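# Place the cup carrier upright inside the paper bag

## Task

Set the cup carrier inside the paper bag, lying flat on the bag's floor and not upside down, with the bag left upright and open on the table and its whole rim facing up; all of this must hold with no help from the robot, and the grippers must release and withdraw at the end.

## Robot and tools

Robot: two 6-joint arms, left_arm and right_arm, each with a two-finger gripper. Cameras: cam_high and cam_low (672x504 each) and cam_left_wrist and cam_right_wrist (504x504 each). Pictures come back in that order with every execute_actions result unless you set "pictures": false.

Frame: a single scene frame for both arms. Origin on the table surface midway between the arms, +x out across the table, +z up, left_arm on the +y side. The names left and right refer to the arms, not to image sides. Gripper fingers point along the gripper's +z and close along its y. The reported hand point sits between the finger pads, about 1 cm short of the tips, and may be somewhat wrong, especially with the arm stretched out.

execute_actions takes "actions", a list holding zero or one item.
- Empty list: no command, just returns the current state.
- Move: {"rows": [...], "steps": n}. Up to 15 rows; steps from 1 to 15, default 15; each step lasts 1/30 s. Row k is applied on step k, and the final row repeats if steps exceed rows.
- Wait: {"steps": n} without rows, n up to 300, counted from the previous result (thinking time eats into it).
A refused call sends nothing to the robot.

Each row is one list of 14 numbers, each in [-1, 1], covering both arms even if one stays still: left_arm waist, shoulder, elbow, wrist pitch, wrist yaw, wrist roll, opening; then right_arm in that same order. The six joint entries are offsets, not targets, scaled so 1.0 equals 1.202 rad (waist), 1.258 (shoulder), 1.238 (elbow), 2.073 (wrist pitch), 2.022 (wrist yaw and wrist roll). The offset is measured from the joint angles printed in the latest result showing them; before any such result in the scene, and for the second and later calls within one reply, it is measured from where the arm is when the action begins. Rows are not cumulative. Stated joint ranges (rad): waist -2.618 to 3.054, shoulder 0.000 to 3.142, elbow 0.000 to 3.142, wrist pitch -1.571 to 1.571, wrist yaw -1.571 to 1.571, wrist roll -2.094 to 2.094. Asking a joint to go outward beyond a range end by more than 0.036 rad gets the call refused; the true end may differ from the stated one by up to 0.036 either way, and requests beyond it are clipped, reported as "joint sent to its limit" (possibly about an earlier action). No such message does not prove there is room left.

The opening entry is absolute: +1 fully open, -1 closed. grip_measured in results uses the same scale; away from the ends the fingers go to where grip_measured would equal your number. To hold something, command about 0.03 below grip_measured (less for a lighter grip). Pad force tops out near 50 to 62 N, weaker on some grippers and on parts under about 2 mm thick; first contact can spike. Each gripper's reading may be off by about 1 mm, consistently.

Motion limits: each joint's target stays within a fixed lead of its measured angle per step (0.202 rad waist, 0.258 shoulder, 0.238 elbow, 0.573 wrist pitch, 0.522 wrist yaw and roll), and if targets would move the hand over 70 mm from its measured spot, all are scaled back. Big offsets therefore take several actions. An arm given zero offsets may sag; to hold it, in the first call of a reply send offsets that return it to the angles you want, then zeros in later calls, increasing the correction whenever a joint still falls short.

Between calls the arms keep heading for the last row sent, until everything has nearly stopped (slow or blocked counts) or a step is HELD; then only a new action moves them further. Fingers already moving finish their motion. Zero offsets are not a pause; they pull the arm back to the reference angles.

Result lines: left_arm: … | right_arm: … give each gripper's end_effector_position (m) and end_effector_quat_wxyz. Joint positions and Joint velocities list, per arm, the six joints (rad, rad/s) then finger-pad gap (m, m/s; 0.094 m fully open). "joint command not followed" means the clearance check altered or blocked targets on some steps; the rest of the row still ran. HELD marks steps where your row was partly or fully not sent. MOTOR HOT appears from 75 °C; OVER-TEMPERATURE FAULT reports a stop: at 90 °C the arm halts for 10 s (that threshold then disarmed for 5 minutes), at 100 °C the arm and gripper go limp and drop. Holding loads heats motors, even while you think, so release or rest when possible.

zoom_image: {"camera": one of the four names, "region": [x0, y0, x1, y1]} in pixels of that camera's most recent full image, origin top-left, at most 504 by 504; returns a magnified view.

finished_scene: {"scene": current scene number}. Ends the scene irreversibly and reports success; the result states the next task. Replying without any tool call ends everything.

Avoid: knocking rigid items off the table (instant failure; cloth or paper exempt), arms striking or pressing each other, drops, slips, slams and hard shoves. Brief outside tugs on held parts or pushes on loose objects may occur. Smooth, efficient motion is preferred.

Each tool is called after "Request:" as a command line: name --argument value for each argument, lists and objects as JSON in quotes; but a table of rows of numbers goes row by row, as --pt "numbers of a row", without its own name.

## Session

Request:
execute_actions --actions '[]'

Scene clock: 0.00 s of 5400.00 s.
left_arm: end_effector_position=(+0.6294, +0.4199, +0.0892) grip_measured=+1.000 end_effector_quat_wxyz=(+0.473, -0.239, +0.834, +0.152) | right_arm: end_effector_position=(+0.1441, -0.5000, +0.3860) grip_measured=+1.000 end_effector_quat_wxyz=(+0.390, +0.702, +0.581, -0.135)
Joint positions: left_arm=[ 0.133  2.344  1.737  0.04  -0.34  -0.177  0.094] | right_arm=[-1.182  1.163  1.774 -1.342  0.158  0.685  0.094]
Joint velocities: left_arm=[-0.012 -0.002 -0.002  0.037  0.037  0.037  0.   ] | right_arm=[-0.012 -0.017 -0.012 -0.11   0.037  0.007  0.   ]

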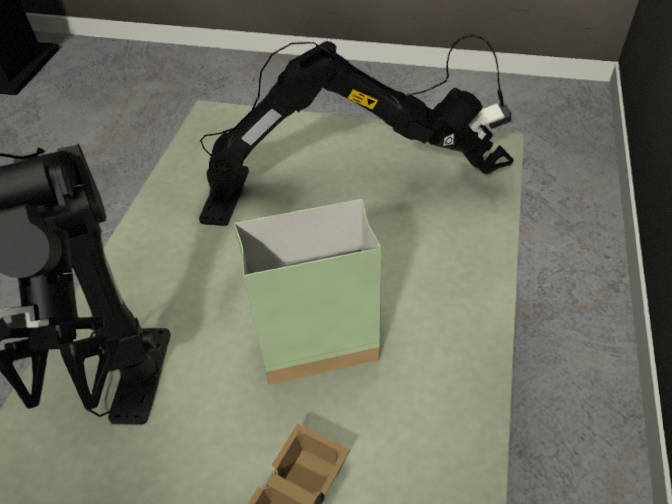

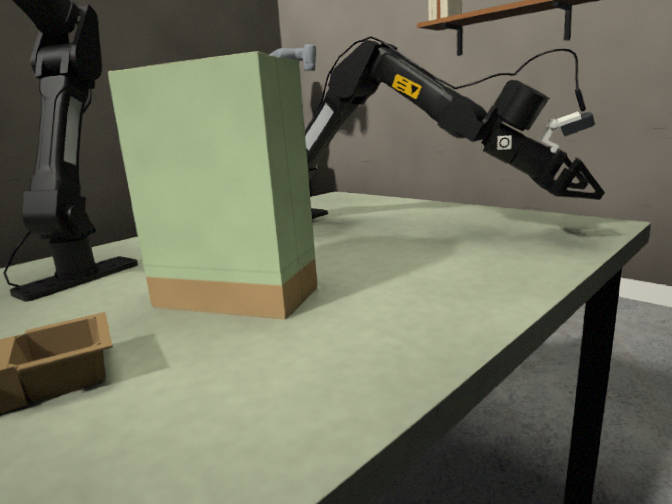

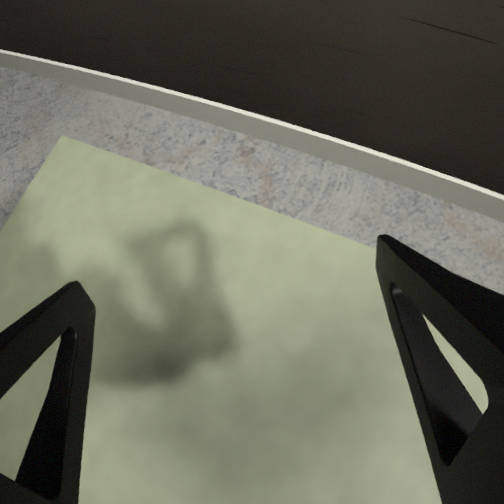

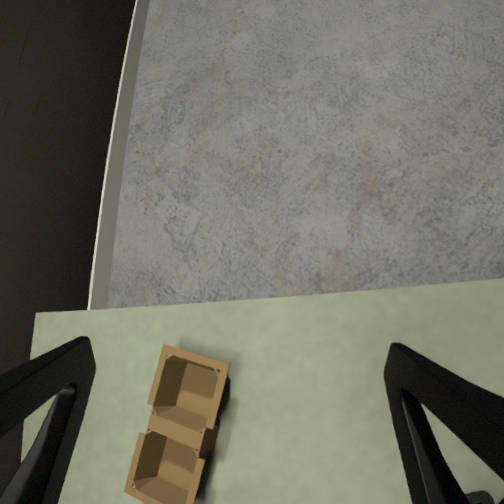

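Request:
execute_actions --actions '[{"rows":[[0.2,-0.8,-0.2,-0.5,0.168,0.088,1,0.45,0.2,-0.3,0,-0.078,-0.339,1]]}]' --pictures false

Request:
execute_actions --actions '[{"steps":60}]'

Scene clock: 29.17 s of 5400.00 s.
left_arm: end_effector_position=(+0.4042, +0.4418, +0.1554) grip_measured=+1.000 end_effector_quat_wxyz=(+0.239, -0.242, +0.936, +0.085) | right_arm: end_effector_position=(+0.2766, -0.3869, +0.1826) grip_measured=+1.000 end_effector_quat_wxyz=(+0.091, +0.266, +0.960, -0.023)
Joint positions: left_arm=[ 0.389  1.757  1.493 -0.797 -0.071 -0.04   0.094] | right_arm=[-0.636  1.447  1.391 -1.327  0.011  0.083  0.094]
Joint velocities: left_arm=[-0.061 -1.526 -0.002 -0.813  0.359  0.081  0.   ] | right_arm=[ 0.051 -0.002  0.002 -0.125 -0.183 -0.505  0.   ]
Steps of this call (steps 1 to 90: nothing new was sent; then 25.67 s passed at rest; steps 91 to 105: all 15 steps of this action). Readings (joint positions):
91: left_arm=[0.141 2.329 1.720 0.016 -0.308 -0.164] | right_arm=[-1.169 1.169 1.765 -1.339 0.157 0.653]
92: left_arm=[0.154 2.296 1.680 -0.037 -0.270 -0.148] | right_arm=[-1.142 1.178 1.750 -1.338 0.147 0.612]
94: left_arm=[0.199 2.227 1.607 -0.158 -0.210 -0.121] | right_arm=[-1.082 1.218 1.702 -1.335 0.128 0.525]
98: left_arm=[0.323 2.082 1.522 -0.435 -0.135 -0.079] | right_arm=[-0.939 1.330 1.552 -1.323 0.092 0.339]
105: the state above

Scene clock: 31.17 s of 5400.00 s.
left_arm: end_effector_position=(+0.3355, +0.3933, +0.2854) grip_measured=+1.000 end_effector_quat_wxyz=(+0.345, -0.210, +0.911, +0.080) | right_arm: end_effector_position=(+0.2759, -0.3859, +0.1852) grip_measured=+1.000 end_effector_quat_wxyz=(+0.095, +0.230, +0.968, -0.025)
Joint positions: left_arm=[ 0.38   1.344  1.493 -0.994 -0.01  -0.009  0.094] | right_arm=[-0.636  1.437  1.391 -1.329  0.007  0.009  0.094]
Joint velocities: left_arm=[ 0.007  0.007  0.002 -0.022  0.007  0.022  0.   ] | right_arm=[ 0.002 -0.017  0.002 -0.037  0.022  0.007  0.   ]
Steps of this call (steps 1 to 45: the robot went on to your last target; steps 46 to 60: nothing new was sent). Readings (joint positions):
1: left_arm=[0.386 1.702 1.493 -0.823 -0.062 -0.036] | right_arm=[-0.635 1.443 1.391 -1.328 0.008 0.068]
2: left_arm=[0.385 1.646 1.493 -0.845 -0.055 -0.032] | right_arm=[-0.636 1.440 1.391 -1.328 0.008 0.056]
4: left_arm=[0.383 1.529 1.493 -0.879 -0.043 -0.027] | right_arm=[-0.636 1.437 1.391 -1.329 0.008 0.039]
8: left_arm=[0.380 1.327 1.493 -0.929 -0.023 -0.017] | right_arm=[-0.636 1.437 1.391 -1.329 0.007 0.021]
60: the state above
All arms were judged still, so your last target was given up. Only a new action makes them travel on or press farther. Fingers that are still opening or closing keep moving.

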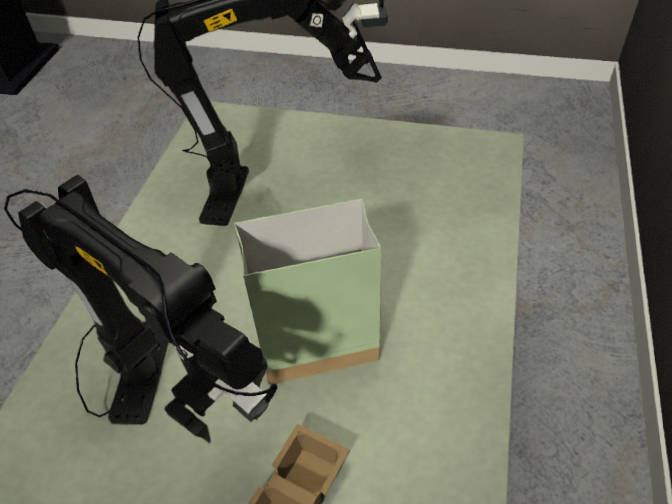

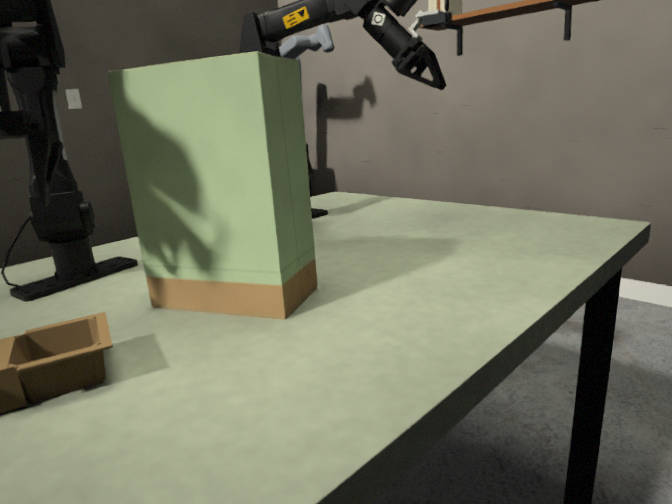

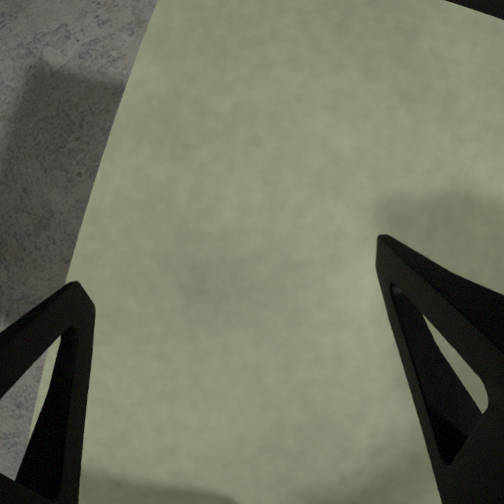

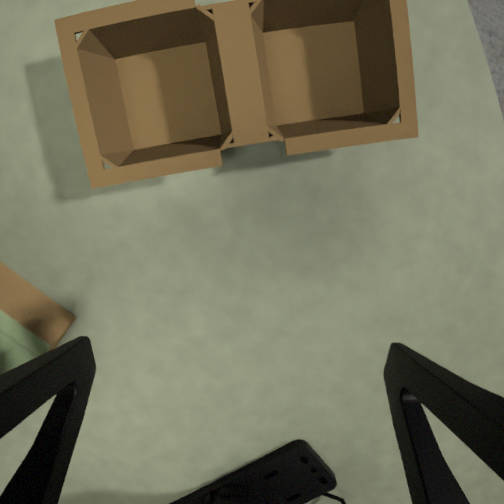

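Request:
execute_actions --actions '[{"rows":[[0,0,0,0,0,0,1,0,0.533,0.53,-0.083,0,0.07,1]]}]' --pictures false

Request:
execute_actions --actions '[{"steps":30}]'

Scene clock: 61.87 s of 5400.00 s.
left_arm: end_effector_position=(+0.3355, +0.3933, +0.2854) grip_measured=+1.000 end_effector_quat_wxyz=(+0.345, -0.210, +0.911, +0.080) | right_arm: end_effector_position=(+0.3891, -0.4414, +0.1189) grip_measured=+1.000 end_effector_quat_wxyz=(-0.015, +0.292, +0.956, -0.001)
Joint positions: left_arm=[ 0.38   1.344  1.493 -0.994 -0.01  -0.009  0.094] | right_arm=[-0.636  2.145  2.012 -1.468  0.007  0.136  0.094]
Joint velocities: left_arm=[-0.012  0.012  0.017 -0.022 -0.037 -0.037  0.   ] | right_arm=[ 0.002 -0.193 -0.007 -0.212  0.007  0.066  0.   ]
Steps of this call (steps 1 to 90: nothing new was sent; then 27.20 s passed at rest; steps 91 to 105: all 15 steps of this action). Readings (joint positions):
91: left_arm=[0.380 1.344 1.493 -0.994 -0.010 -0.009] | right_arm=[-0.636 1.472 1.433 -1.378 0.007 0.029]
92: left_arm=[0.380 1.344 1.493 -0.994 -0.010 -0.009] | right_arm=[-0.636 1.540 1.518 -1.434 0.007 0.052]
94: left_arm=[0.380 1.344 1.493 -0.994 -0.010 -0.009] | right_arm=[-0.636 1.704 1.696 -1.461 0.007 0.085]
98: left_arm=[0.380 1.344 1.493 -0.994 -0.010 -0.009] | right_arm=[-0.636 2.028 1.995 -1.452 0.007 0.118]
105: the state above

Scene clock: 62.87 s of 5400.00 s.
left_arm: end_effector_position=(+0.3355, +0.3933, +0.2854) grip_measured=+1.000 end_effector_quat_wxyz=(+0.345, -0.210, +0.911, +0.080) | right_arm: end_effector_position=(+0.3854, -0.4396, +0.1263) grip_measured=+1.000 end_effector_quat_wxyz=(-0.014, +0.294, +0.956, -0.001)
Joint positions: left_arm=[ 0.38   1.344  1.493 -0.994 -0.01  -0.009  0.094] | right_arm=[-0.636  2.126  2.012 -1.484  0.007  0.141  0.094]
Joint velocities: left_arm=[-0.002 -0.032 -0.002 -0.022 -0.037 -0.037  0.   ] | right_arm=[-0.022 -0.012 -0.002 -0.022  0.037  0.022  0.   ]
Steps of this call (steps 1 to 30: the robot went on to your last target). Readings (joint positions):
1: left_arm=[0.380 1.344 1.493 -0.994 -0.010 -0.009] | right_arm=[-0.636 2.139 2.012 -1.471 0.007 0.138]
2: left_arm=[0.380 1.344 1.493 -0.994 -0.010 -0.009] | right_arm=[-0.636 2.134 2.012 -1.475 0.007 0.138]
4: left_arm=[0.380 1.344 1.493 -0.994 -0.010 -0.009] | right_arm=[-0.636 2.128 2.012 -1.479 0.007 0.140]
8: left_arm=[0.380 1.344 1.493 -0.994 -0.010 -0.009] | right_arm=[-0.636 2.126 2.012 -1.483 0.007 0.141]
30: the state above
All arms were judged still, so your last target was given up. Only a new action makes them travel on or press farther. Fingers that are still opening or closing keep moving.

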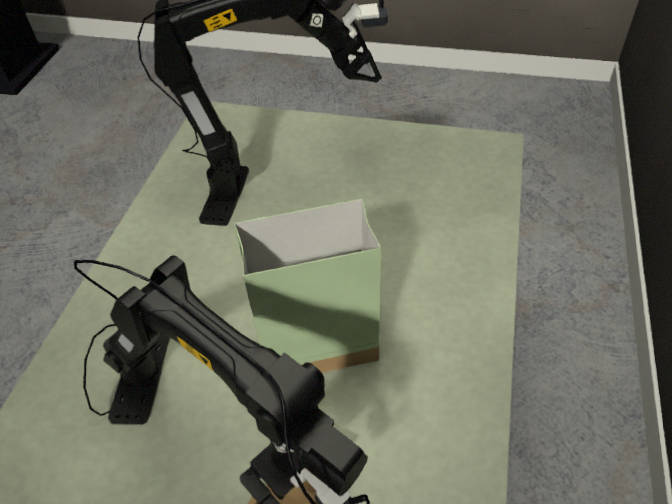

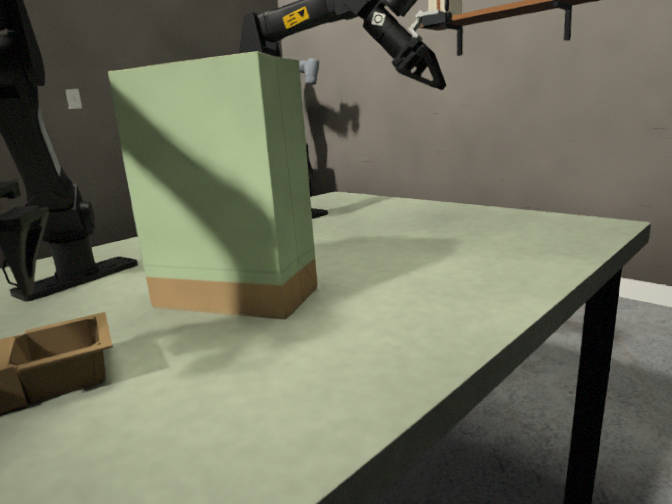

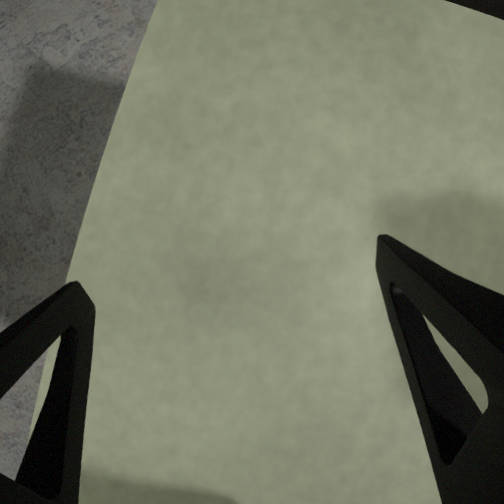

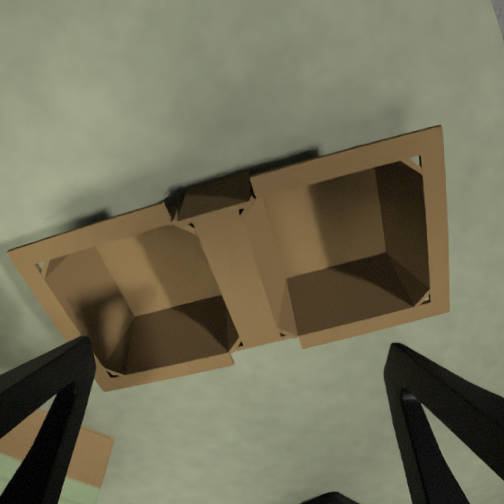

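Request:
execute_actions --actions '[{"rows":[[0,0,0,0,0,0,1,0,-0.02,-0.162,0.085,0,-0.145,0.5]]}]'

Scene clock: 78.10 s of 5400.00 s.
left_arm: end_effector_position=(+0.3355, +0.3933, +0.2854) grip_measured=+1.000 end_effector_quat_wxyz=(+0.345, -0.210, +0.911, +0.080) | right_arm: end_effector_position=(+0.3769, -0.4355, +0.0813) grip_measured=+0.503 end_effector_quat_wxyz=(-0.030, +0.161, +0.987, +0.005)
Joint positions: left_arm=[ 0.38   1.344  1.493 -0.994 -0.01  -0.009  0.094] | right_arm=[-0.636  2.114  1.813 -1.33   0.008 -0.132  0.071]
Joint velocities: left_arm=[-0.012 -0.002 -0.012 -0.007 -0.022  0.007  0.   ] | right_arm=[-0.002  0.007  0.002  0.095 -0.081 -0.037 -0.001]
Steps of this call (steps 1 to 90: nothing new was sent; then 11.73 s passed at rest; steps 91 to 105: all 15 steps of this action). Readings (joint positions):
91: left_arm=[0.380 1.344 1.493 -0.994 -0.010 -0.009] | right_arm=[-0.636 2.116 1.978 -1.452 0.008 0.097]
92: left_arm=[0.380 1.344 1.493 -0.994 -0.010 -0.009] | right_arm=[-0.636 2.101 1.926 -1.416 0.008 0.049]
94: left_arm=[0.380 1.344 1.493 -0.994 -0.010 -0.009] | right_arm=[-0.636 2.099 1.855 -1.389 0.008 -0.021]
98: left_arm=[0.380 1.344 1.493 -0.994 -0.010 -0.009] | right_arm=[-0.636 2.114 1.813 -1.359 0.008 -0.093]
105: the state above

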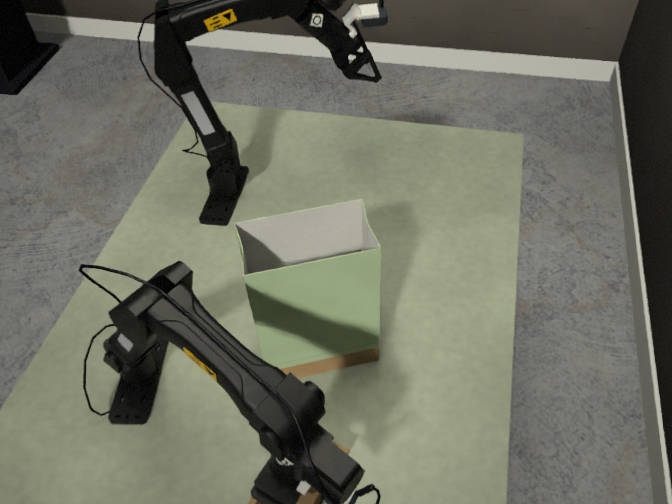

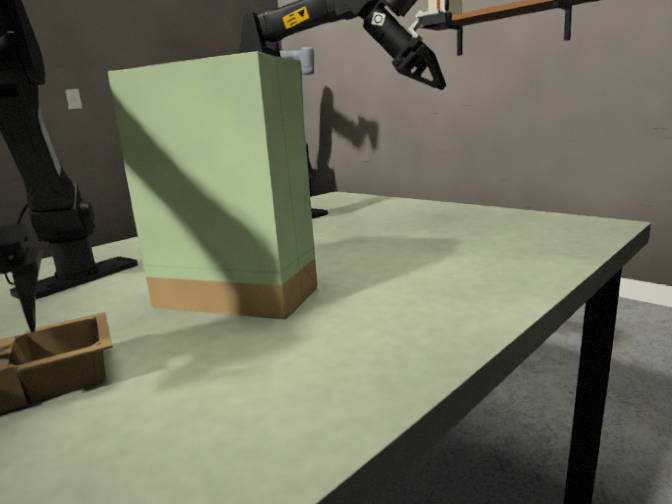

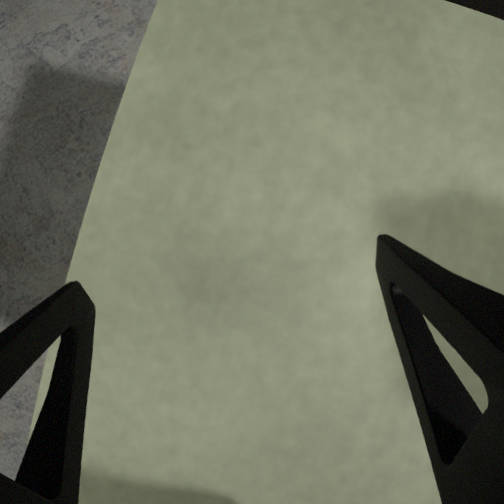

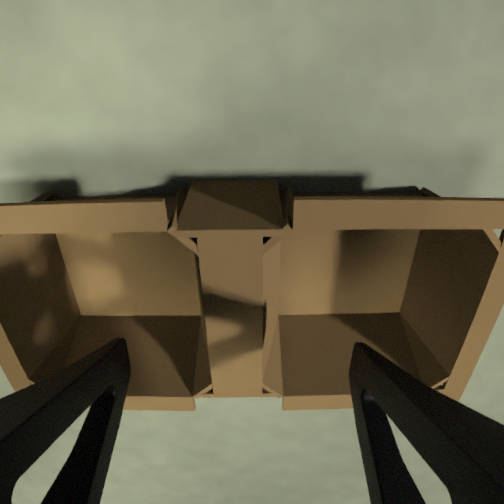

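Request:
execute_actions --actions '[{"rows":[[0,0,0,0,0,0,1,0,0.028,-0.093,0.085,0,0,0.2]]}]'

Scene clock: 91.53 s of 5400.00 s.
left_arm: end_effector_position=(+0.3355, +0.3933, +0.2854) grip_measured=+1.000 end_effector_quat_wxyz=(+0.345, -0.210, +0.911, +0.080) | right_arm: end_effector_position=(+0.3807, -0.4374, +0.0364) grip_measured=+0.203 end_effector_quat_wxyz=(-0.031, +0.156, +0.987, +0.005)
Joint positions: left_arm=[ 0.38   1.344  1.493 -0.994 -0.01  -0.009  0.094] | right_arm=[-0.636  2.158  1.702 -1.176  0.008 -0.142  0.057]
Joint velocities: left_arm=[-0.002 -0.002  0.017 -0.051 -0.037  0.022  0.   ] | right_arm=[-0.012  0.002 -0.017  0.066  0.037 -0.066 -0.   ]
Steps of this call (steps 1 to 15: the robot went on to your last target; steps 16 to 90: nothing new was sent; then 9.93 s passed at rest; steps 91 to 105: all 15 steps of this action). Readings (joint positions):
91: left_arm=[0.380 1.344 1.493 -0.994 -0.010 -0.009] | right_arm=[-0.636 2.114 1.796 -1.301 0.008 -0.143]
92: left_arm=[0.380 1.344 1.493 -0.994 -0.010 -0.009] | right_arm=[-0.636 2.112 1.774 -1.272 0.008 -0.142]
94: left_arm=[0.380 1.344 1.493 -0.994 -0.010 -0.009] | right_arm=[-0.636 2.127 1.734 -1.233 0.008 -0.142]
98: left_arm=[0.380 1.344 1.493 -0.994 -0.010 -0.009] | right_arm=[-0.636 2.157 1.703 -1.200 0.008 -0.142]
105: the state above

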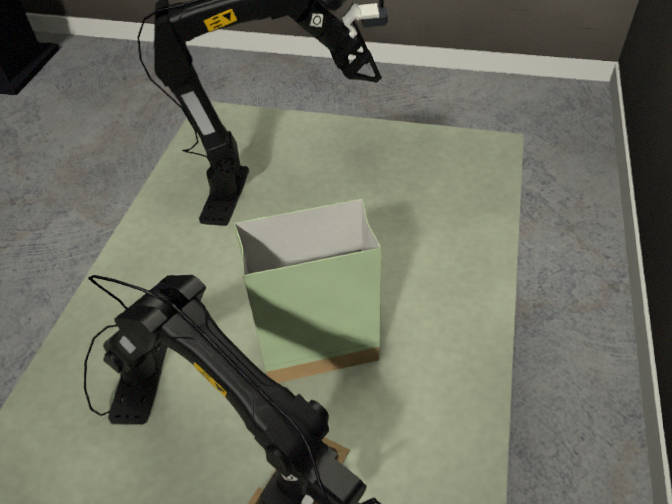

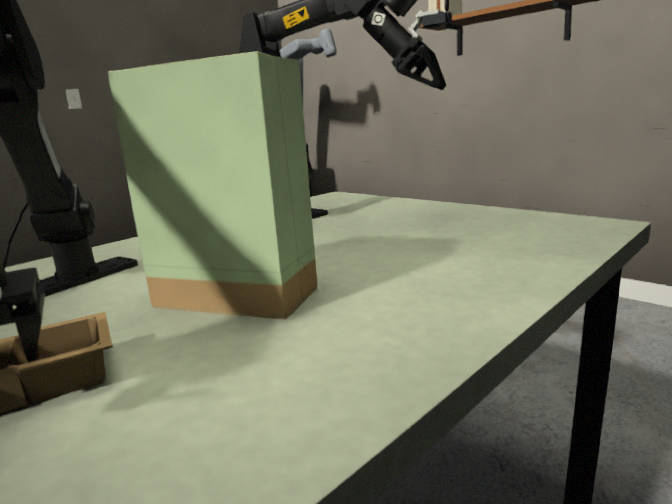

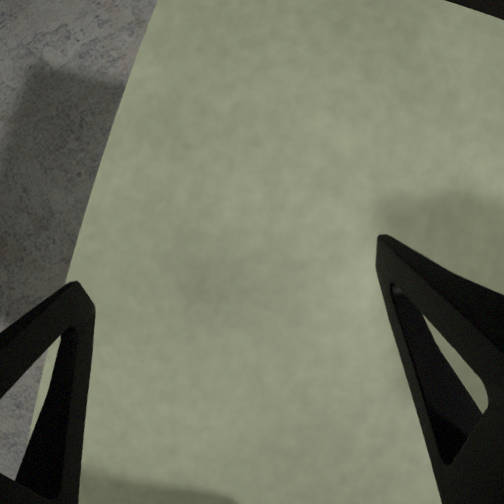

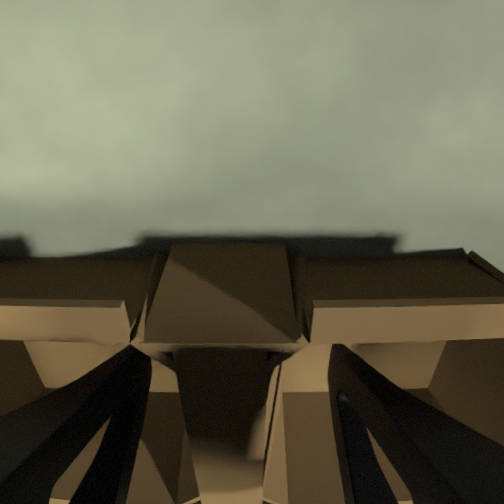

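Request:
execute_actions --actions '[{"rows":[[0,0,0,0,0,0,1,0,0,0,0,0,0,-0.7]]}]'

Scene clock: 100.10 s of 5400.00 s.
left_arm: end_effector_position=(+0.3355, +0.3933, +0.2854) grip_measured=+1.000 end_effector_quat_wxyz=(+0.345, -0.210, +0.911, +0.080) | right_arm: end_effector_position=(+0.3820, -0.4380, +0.0363) grip_measured=-0.409 end_effector_quat_wxyz=(-0.028, +0.156, +0.987, +0.005)
Joint positions: left_arm=[ 0.38   1.344  1.493 -0.994 -0.01  -0.009  0.094] | right_arm=[-0.636  2.158  1.702 -1.17   0.008 -0.142  0.028]
Joint velocities: left_arm=[-0.002 -0.002  0.002  0.022  0.037 -0.022  0.   ] | right_arm=[-0.007 -0.002  0.017  0.022 -0.022  0.022  0.   ]
Steps of this call (steps 1 to 15: the robot went on to your last target; steps 16 to 90: nothing new was sent; then 5.07 s passed at rest; steps 91 to 105: all 15 steps of this action). Readings (joint positions):
91: left_arm=[0.380 1.344 1.493 -0.994 -0.010 -0.009] | right_arm=[-0.636 2.158 1.702 -1.170 0.008 -0.142]
92: left_arm=[0.380 1.344 1.493 -0.994 -0.010 -0.009] | right_arm=[-0.636 2.158 1.702 -1.170 0.007 -0.142]
94: left_arm=[0.380 1.344 1.493 -0.994 -0.010 -0.009] | right_arm=[-0.636 2.158 1.702 -1.170 0.008 -0.142]
98: left_arm=[0.380 1.344 1.493 -0.994 -0.010 -0.009] | right_arm=[-0.636 2.158 1.702 -1.170 0.008 -0.142]
105: the state above

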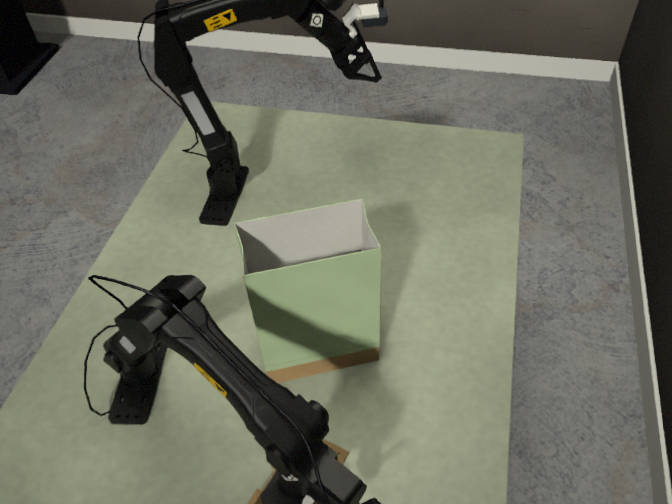

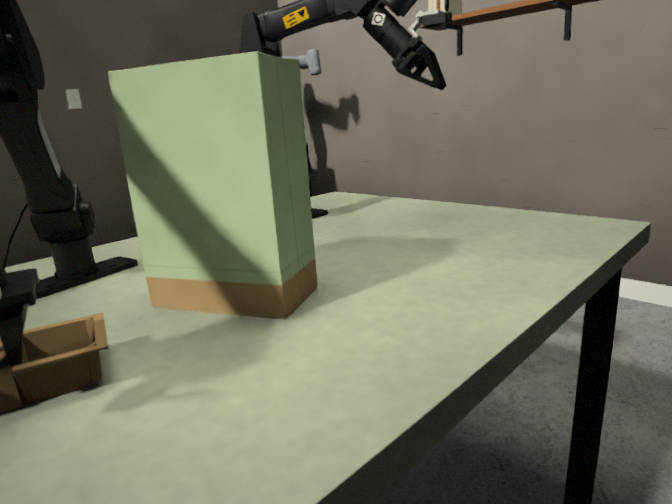

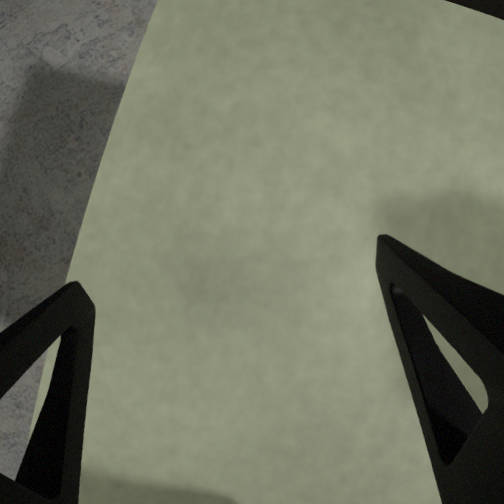

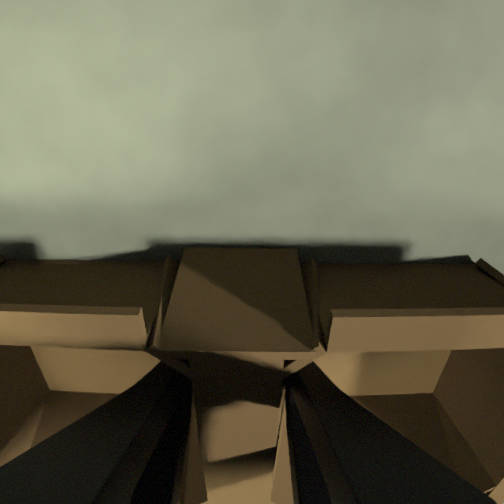

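Request:
execute_actions --actions '[{"rows":[[0,0,0,0,0,0,1,0,-0.01,0.02,-0.015,0,0,-0.6],[0,0,0,0,0,0,1,0,-0.02,0.04,-0.03,0,0,-0.6],[0,0,0,0,0,0,1,0,-0.03,0.06,-0.045,0,0,-0.6],[0,0,0,0,0,0,1,0,-0.04,0.08,-0.06,0,0,-0.6],[0,0,0,0,0,0,1,0,-0.05,0.1,-0.07,0,0,-0.6],[0,0,0,0,0,0,1,0,-0.07,0.13,-0.09,0,0,-0.6],[0,0,0,0,0,0,1,0,-0.09,0.16,-0.11,0,0,-0.6],[0,0,0,0,0,0,1,0,-0.11,0.19,-0.13,0,0,-0.6],[0,0,0,0,0,0,1,0,-0.13,0.22,-0.15,0,0,-0.6],[0,0,0,0,0,0,1,0,-0.16,0.26,-0.17,0,0,-0.6]]}]' --pictures false

Request:
execute_actions --actions '[{"rows":[[0,0,0,0,0,0,1,0,-0.03,0.02,0,0,0,-0.6],[0,0,0,0,0,0,1,0,-0.06,0.04,0,0,0,-0.6],[0,0,0,0,0,0,1,0,-0.09,0.06,0,0,0,-0.6],[0,0,0,0,0,0,1,0,-0.12,0.08,0,0,0,-0.6],[0,0,0,0,0,0,1,0,-0.15,0.1,0,0,0,-0.6],[0,0,0,0,0,0,1,0,-0.18,0.13,0,0,0,-0.6],[0,0,0,0,0,0,1,0,-0.21,0.16,0,0,0,-0.6],[0,0,0,0,0,0,1,0,-0.24,0.19,0,0,0,-0.6],[0,0,0,0,0,0,1,0,-0.27,0.22,0,0,0,-0.6]]}]'

Scene clock: 141.27 s of 5400.00 s.
left_arm: end_effector_position=(+0.3355, +0.3933, +0.2854) grip_measured=+1.000 end_effector_quat_wxyz=(+0.345, -0.210, +0.911, +0.080) | right_arm: end_effector_position=(+0.3893, -0.4416, +0.1889) grip_measured=-0.409 end_effector_quat_wxyz=(+0.084, +0.156, +0.984, -0.030)
Joint positions: left_arm=[ 0.38   1.344  1.493 -0.994 -0.01  -0.009  0.094] | right_arm=[-0.636  1.962  2.006 -1.436  0.008 -0.142  0.028]
Joint velocities: left_arm=[ 0.007 -0.002  0.002  0.007  0.066  0.022  0.   ] | right_arm=[-0.002 -0.545  0.33  -0.388 -0.007 -0.022  0.   ]
Steps of this call (steps 1 to 15: the robot went on to your last target; steps 16 to 90: nothing new was sent; then 37.67 s passed at rest; steps 91 to 105: all 15 steps of this action). Readings (joint positions):
91: left_arm=[0.380 1.344 1.493 -0.994 -0.010 -0.009] | right_arm=[-0.636 2.158 1.702 -1.172 0.008 -0.142]
92: left_arm=[0.380 1.344 1.493 -0.994 -0.010 -0.009] | right_arm=[-0.636 2.158 1.705 -1.178 0.008 -0.142]
94: left_arm=[0.380 1.344 1.493 -0.994 -0.010 -0.009] | right_arm=[-0.636 2.158 1.726 -1.211 0.008 -0.142]
98: left_arm=[0.380 1.344 1.493 -0.994 -0.010 -0.009] | right_arm=[-0.636 2.124 1.823 -1.298 0.008 -0.142]
105: the state above

Scene clock: 141.77 s of 5400.00 s.
left_arm: end_effector_position=(+0.3355, +0.3933, +0.2854) grip_measured=+1.000 end_effector_quat_wxyz=(+0.345, -0.210, +0.911, +0.080) | right_arm: end_effector_position=(+0.3554, -0.4250, +0.3977) grip_measured=-0.409 end_effector_quat_wxyz=(+0.358, +0.146, +0.915, -0.114)
Joint positions: left_arm=[ 0.38   1.344  1.493 -0.994 -0.01  -0.009  0.094] | right_arm=[-0.636  1.625  2.262 -1.436  0.008 -0.142  0.028]
Joint velocities: left_arm=[ 0.007 -0.017  0.002 -0.007 -0.007  0.022  0.   ] | right_arm=[ 0.007 -0.564  0.344  0.081  0.007 -0.066 -0.   ]
Steps of this call (steps 1 to 15: all 15 steps of this action). Readings (joint positions):
1: left_arm=[0.380 1.344 1.493 -0.994 -0.010 -0.009] | right_arm=[-0.636 1.944 2.013 -1.441 0.008 -0.142]
2: left_arm=[0.380 1.344 1.493 -0.994 -0.010 -0.009] | right_arm=[-0.636 1.928 2.018 -1.441 0.008 -0.142]
4: left_arm=[0.380 1.344 1.493 -0.994 -0.010 -0.009] | right_arm=[-0.636 1.899 2.035 -1.441 0.008 -0.142]
8: left_arm=[0.380 1.344 1.493 -0.994 -0.010 -0.009] | right_arm=[-0.636 1.809 2.107 -1.441 0.008 -0.142]
15: the state above

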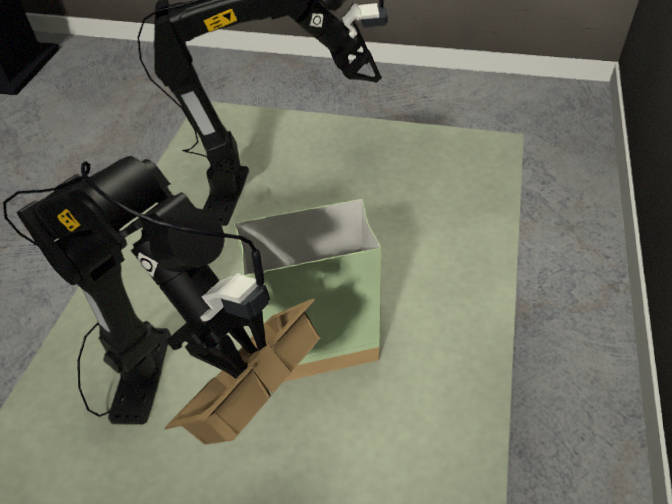

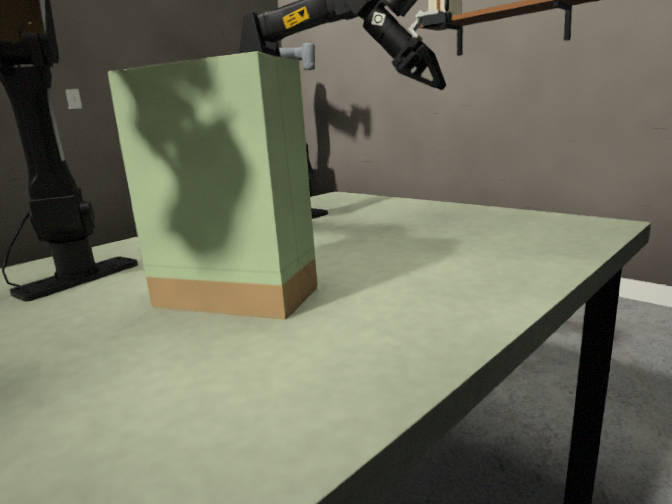

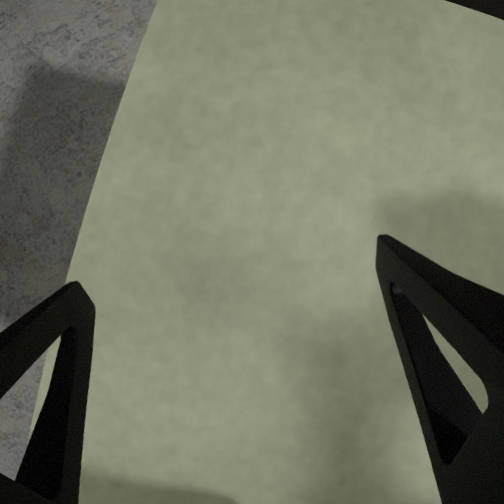

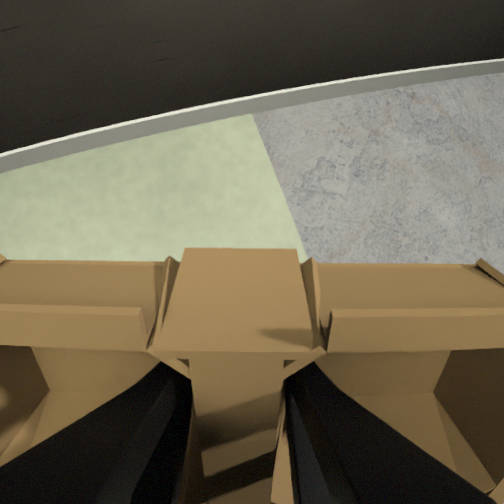

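Request:
execute_actions --actions '[{"rows":[[0,0,0,0,0,0,1,0.05,-0.06,0,0,0,-0.05,-0.6],[0,0,0,0,0,0,1,0.08,-0.06,0,0,0,-0.1,-0.6],[0,0,0,0,0,0,1,0.11,-0.06,0,0,0,-0.15,-0.6],[0,0,0,0,0,0,1,0.14,-0.06,0,0,0,-0.2,-0.6],[0,0,0,0,0,0,1,0.17,-0.06,0,0,0,-0.25,-0.6],[0,0,0,0,0,0,1,0.2,-0.06,0,0,0,-0.3,-0.6],[0,0,0,0,0,0,1,0.23,-0.06,0,0,0,-0.35,-0.6],[0,0,0,0,0,0,1,0.26,-0.06,0,0,0,-0.4,-0.6],[0,0,0,0,0,0,1,0.29,-0.06,0,0,0,-0.45,-0.6],[0,0,0,0,0,0,1,0.32,-0.06,0,0,0,-0.5,-0.6],[0,0,0,0,0,0,1,0.35,-0.06,0,0,0,-0.55,-0.6]]}]' --pictures false

Request:
execute_actions --actions '[{"steps":15}]'

Scene clock: 162.40 s of 5400.00 s.
left_arm: end_effector_position=(+0.3355, +0.3933, +0.2854) grip_measured=+1.000 end_effector_quat_wxyz=(+0.345, -0.210, +0.911, +0.080) | right_arm: end_effector_position=(+0.3764, -0.2753, +0.4197) grip_measured=-0.409 end_effector_quat_wxyz=(+0.342, -0.458, +0.791, -0.218)
Joint positions: left_arm=[ 0.38   1.344  1.493 -0.994 -0.01  -0.009  0.094] | right_arm=[-0.218  1.569  2.269 -1.436  0.004 -1.09   0.028]
Joint velocities: left_arm=[-0.002  0.007  0.017 -0.007  0.051 -0.022  0.   ] | right_arm=[ 0.012 -0.002  0.017  0.037 -0.022 -1.121 -0.001]
Steps of this call (steps 1 to 30: the robot went on to your last target; steps 31 to 90: nothing new was sent; then 17.13 s passed at rest; steps 91 to 105: all 15 steps of this action). Readings (joint positions):
91: left_arm=[0.380 1.344 1.493 -0.994 -0.010 -0.009] | right_arm=[-0.629 1.614 2.276 -1.435 0.012 -0.155]
92: left_arm=[0.380 1.344 1.493 -0.994 -0.010 -0.009] | right_arm=[-0.611 1.608 2.271 -1.436 0.016 -0.187]
94: left_arm=[0.380 1.344 1.493 -0.994 -0.010 -0.009] | right_arm=[-0.546 1.593 2.269 -1.436 0.018 -0.289]
98: left_arm=[0.380 1.344 1.493 -0.994 -0.010 -0.009] | right_arm=[-0.389 1.571 2.269 -1.436 0.014 -0.590]
105: the state above

Scene clock: 162.90 s of 5400.00 s.
left_arm: end_effector_position=(+0.3355, +0.3933, +0.2854) grip_measured=+1.000 end_effector_quat_wxyz=(+0.345, -0.210, +0.911, +0.080) | right_arm: end_effector_position=(+0.3764, -0.2754, +0.4197) grip_measured=-0.409 end_effector_quat_wxyz=(+0.324, -0.517, +0.754, -0.244)
Joint positions: left_arm=[ 0.38   1.344  1.493 -0.994 -0.01  -0.009  0.094] | right_arm=[-0.218  1.569  2.269 -1.436  0.004 -1.242  0.028]
Joint velocities: left_arm=[-0.007  0.002  0.007 -0.066  0.022  0.037  0.   ] | right_arm=[-0.017 -0.002 -0.002  0.051 -0.081 -0.037 -0.002]
Steps of this call (steps 1 to 15: the robot went on to your last target). Readings (joint positions):
1: left_arm=[0.380 1.344 1.493 -0.994 -0.010 -0.009] | right_arm=[-0.218 1.569 2.269 -1.436 0.004 -1.122]
2: left_arm=[0.380 1.344 1.493 -0.994 -0.010 -0.009] | right_arm=[-0.218 1.569 2.269 -1.436 0.004 -1.147]
4: left_arm=[0.380 1.344 1.493 -0.994 -0.010 -0.009] | right_arm=[-0.218 1.569 2.269 -1.436 0.004 -1.183]
8: left_arm=[0.380 1.344 1.493 -0.994 -0.010 -0.009] | right_arm=[-0.218 1.569 2.269 -1.436 0.004 -1.222]
15: the state above

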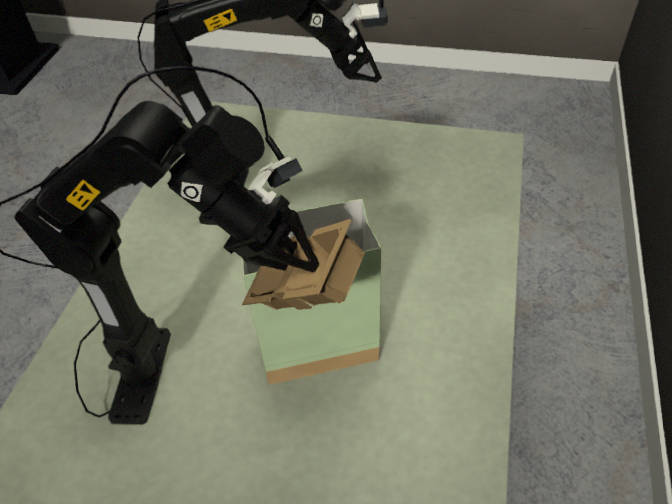

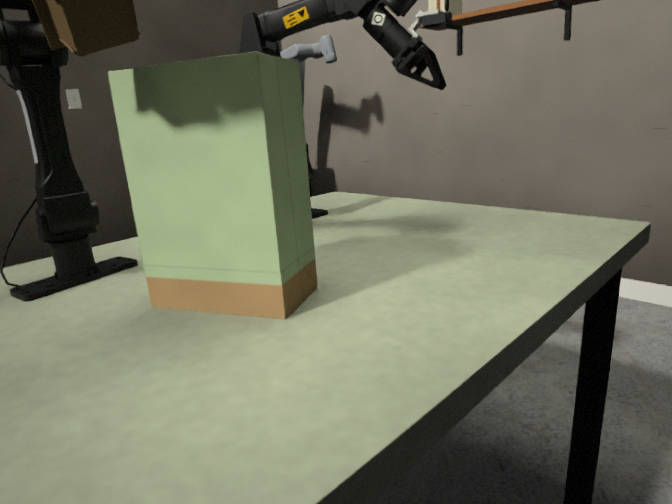

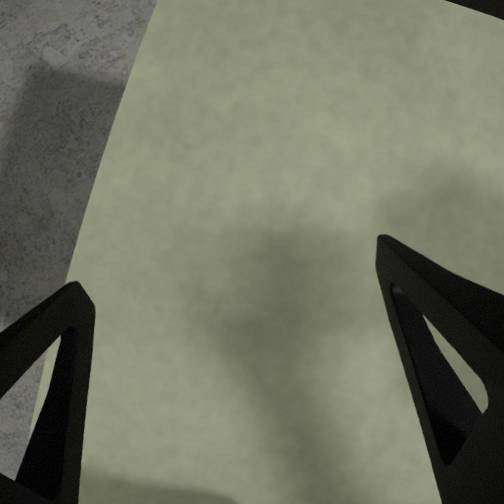

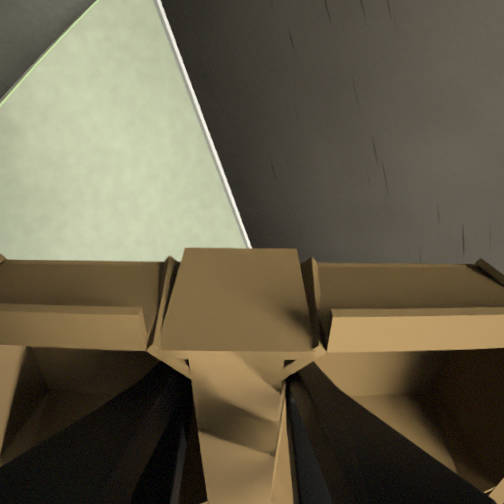

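Request:
execute_actions --actions '[{"rows":[[0,0,0,0,0,0,1,0.04,-0.04,0,0,0,0,-0.6],[0,0,0,0,0,0,1,0.08,-0.04,0,0,0,0,-0.6],[0,0,0,0,0,0,1,0.12,-0.04,0,0,0,0,-0.6],[0,0,0,0,0,0,1,0.16,-0.04,0,0,0,0,-0.6],[0,0,0,0,0,0,1,0.2,-0.04,0,0,0,0,-0.6],[0,0,0,0,0,0,1,0.24,-0.04,0,0,0,0,-0.6],[0,0,0,0,0,0,1,0.28,-0.04,0,0,0,0,-0.6],[0,0,0,0,0,0,1,0.32,-0.04,0,0,0,0,-0.6],[0,0,0,0,0,0,1,0.36,-0.04,0,0,0,0,-0.6],[0,0,0,0,0,0,1,0.4,-0.04,0,0,0,0,-0.6]]}]'

Scene clock: 169.63 s of 5400.00 s.
left_arm: end_effector_position=(+0.3355, +0.3933, +0.2854) grip_measured=+1.000 end_effector_quat_wxyz=(+0.345, -0.210, +0.911, +0.080) | right_arm: end_effector_position=(+0.3353, -0.1144, +0.4284) grip_measured=-0.409 end_effector_quat_wxyz=(-0.384, +0.679, -0.604, +0.164)
Joint positions: left_arm=[ 0.38   1.344  1.493 -0.994 -0.01  -0.009  0.094] | right_arm=[ 0.26   1.542  2.269 -1.436 -0.001 -1.248  0.028]
Joint velocities: left_arm=[-0.012  0.002  0.007 -0.007  0.022 -0.051  0.   ] | right_arm=[-0.022  0.002 -0.007 -0.051 -0.022 -0.022  0.001]
Steps of this call (steps 1 to 15: the robot went on to your last target; steps 16 to 90: nothing new was sent; then 3.23 s passed at rest; steps 91 to 105: all 15 steps of this action). Readings (joint positions):
91: left_arm=[0.380 1.344 1.493 -0.994 -0.010 -0.009] | right_arm=[-0.213 1.566 2.269 -1.436 0.007 -1.248]
92: left_arm=[0.380 1.344 1.493 -0.994 -0.010 -0.009] | right_arm=[-0.196 1.564 2.269 -1.436 0.012 -1.248]
94: left_arm=[0.380 1.344 1.493 -0.994 -0.010 -0.009] | right_arm=[-0.121 1.554 2.269 -1.436 0.017 -1.248]
98: left_arm=[0.380 1.344 1.493 -0.994 -0.010 -0.009] | right_arm=[0.080 1.542 2.269 -1.436 0.013 -1.248]
105: the state above

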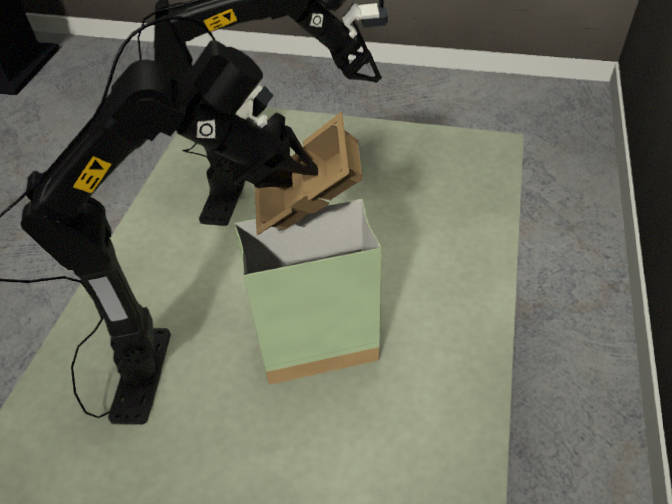

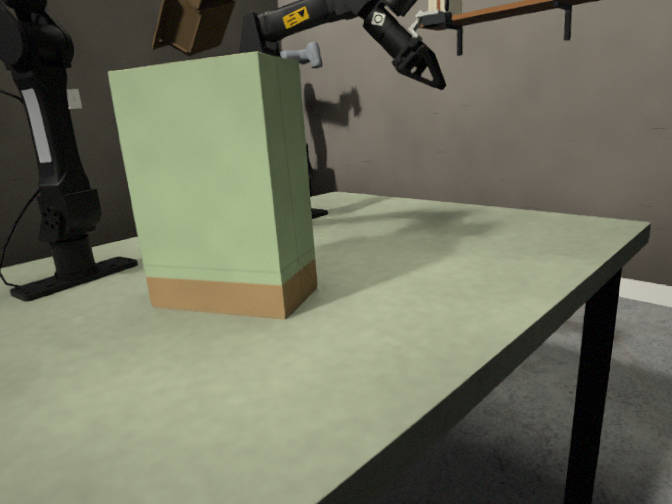

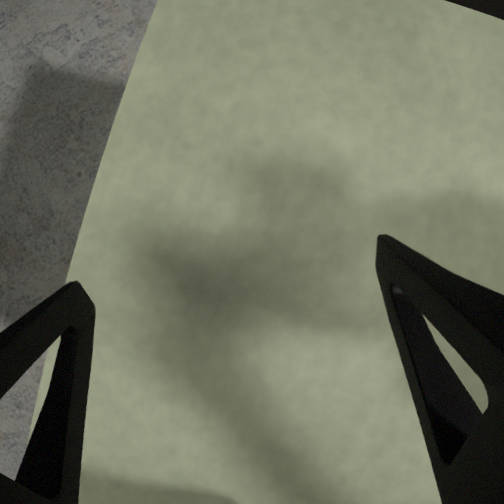

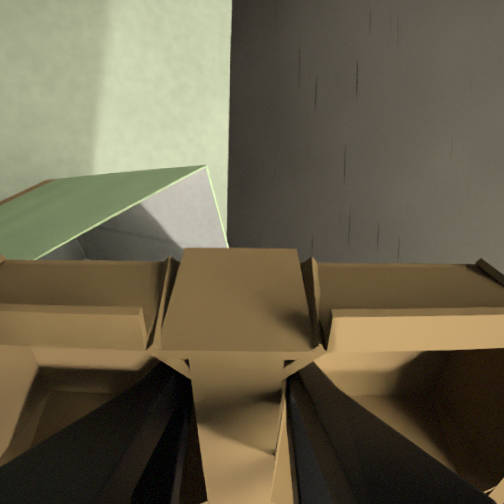

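Request:
execute_actions --actions '[{"rows":[[0,0,0,0,0,0,1,0.04,0.02,0.02,-0.01,0,-0.04,-0.6],[0,0,0,0,0,0,1,0.08,0.03,0.04,-0.02,0,-0.08,-0.6],[0,0,0,0,0,0,1,0.11,0.04,0.06,-0.03,0,-0.12,-0.6],[0,0,0,0,0,0,1,0.14,0.06,0.08,-0.04,0,-0.13,-0.6],[0,0,0,0,0,0,1,0.14,0.08,0.08,-0.04,0,-0.13,-0.6],[0,0,0,0,0,0,1,0.14,0.1,0.08,-0.04,0,-0.13,-0.6]]}]'

Scene clock: 188.97 s of 5400.00 s.
left_arm: end_effector_position=(+0.3355, +0.3933, +0.2854) grip_measured=+1.000 end_effector_quat_wxyz=(+0.345, -0.210, +0.911, +0.080) | right_arm: end_effector_position=(+0.3286, -0.0502, +0.3972) grip_measured=-0.409 end_effector_quat_wxyz=(-0.328, +0.808, -0.465, +0.155)
Joint positions: left_arm=[ 0.38   1.344  1.493 -0.994 -0.01  -0.009  0.094] | right_arm=[ 0.425  1.676  2.345 -1.496 -0.002 -1.492  0.028]
Joint velocities: left_arm=[-0.007 -0.017  0.002  0.007 -0.066  0.037  0.   ] | right_arm=[-0.002  0.007 -0.032 -0.037  0.007 -0.095 -0.001]
Steps of this call (steps 1 to 15: the robot went on to your last target; steps 16 to 90: nothing new was sent; then 15.83 s passed at rest; steps 91 to 105: all 15 steps of this action). Readings (joint positions):
91: left_arm=[0.380 1.344 1.493 -0.994 -0.010 -0.009] | right_arm=[0.266 1.543 2.269 -1.436 0.002 -1.259]
92: left_arm=[0.380 1.344 1.493 -0.994 -0.010 -0.009] | right_arm=[0.283 1.547 2.275 -1.441 0.007 -1.284]
94: left_arm=[0.380 1.344 1.493 -0.994 -0.010 -0.009] | right_arm=[0.350 1.570 2.307 -1.462 0.010 -1.357]
98: left_arm=[0.380 1.344 1.493 -0.994 -0.010 -0.009] | right_arm=[0.425 1.633 2.345 -1.479 -0.002 -1.444]
105: the state above

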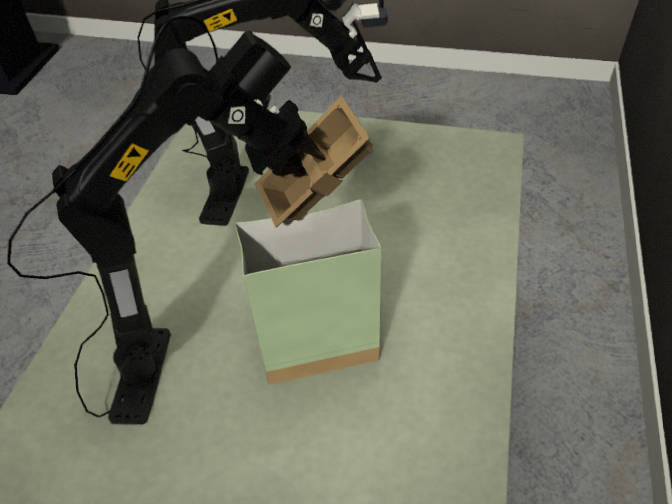

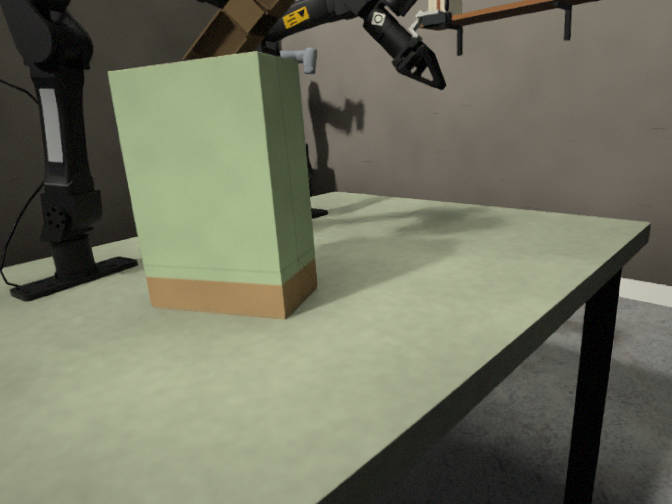

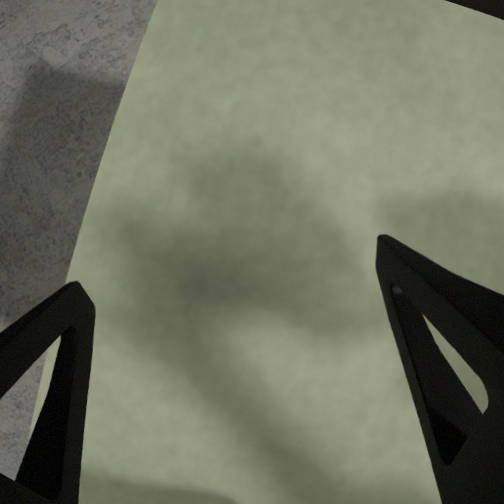

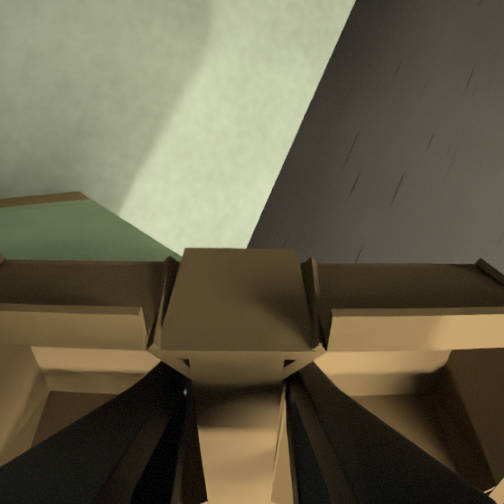

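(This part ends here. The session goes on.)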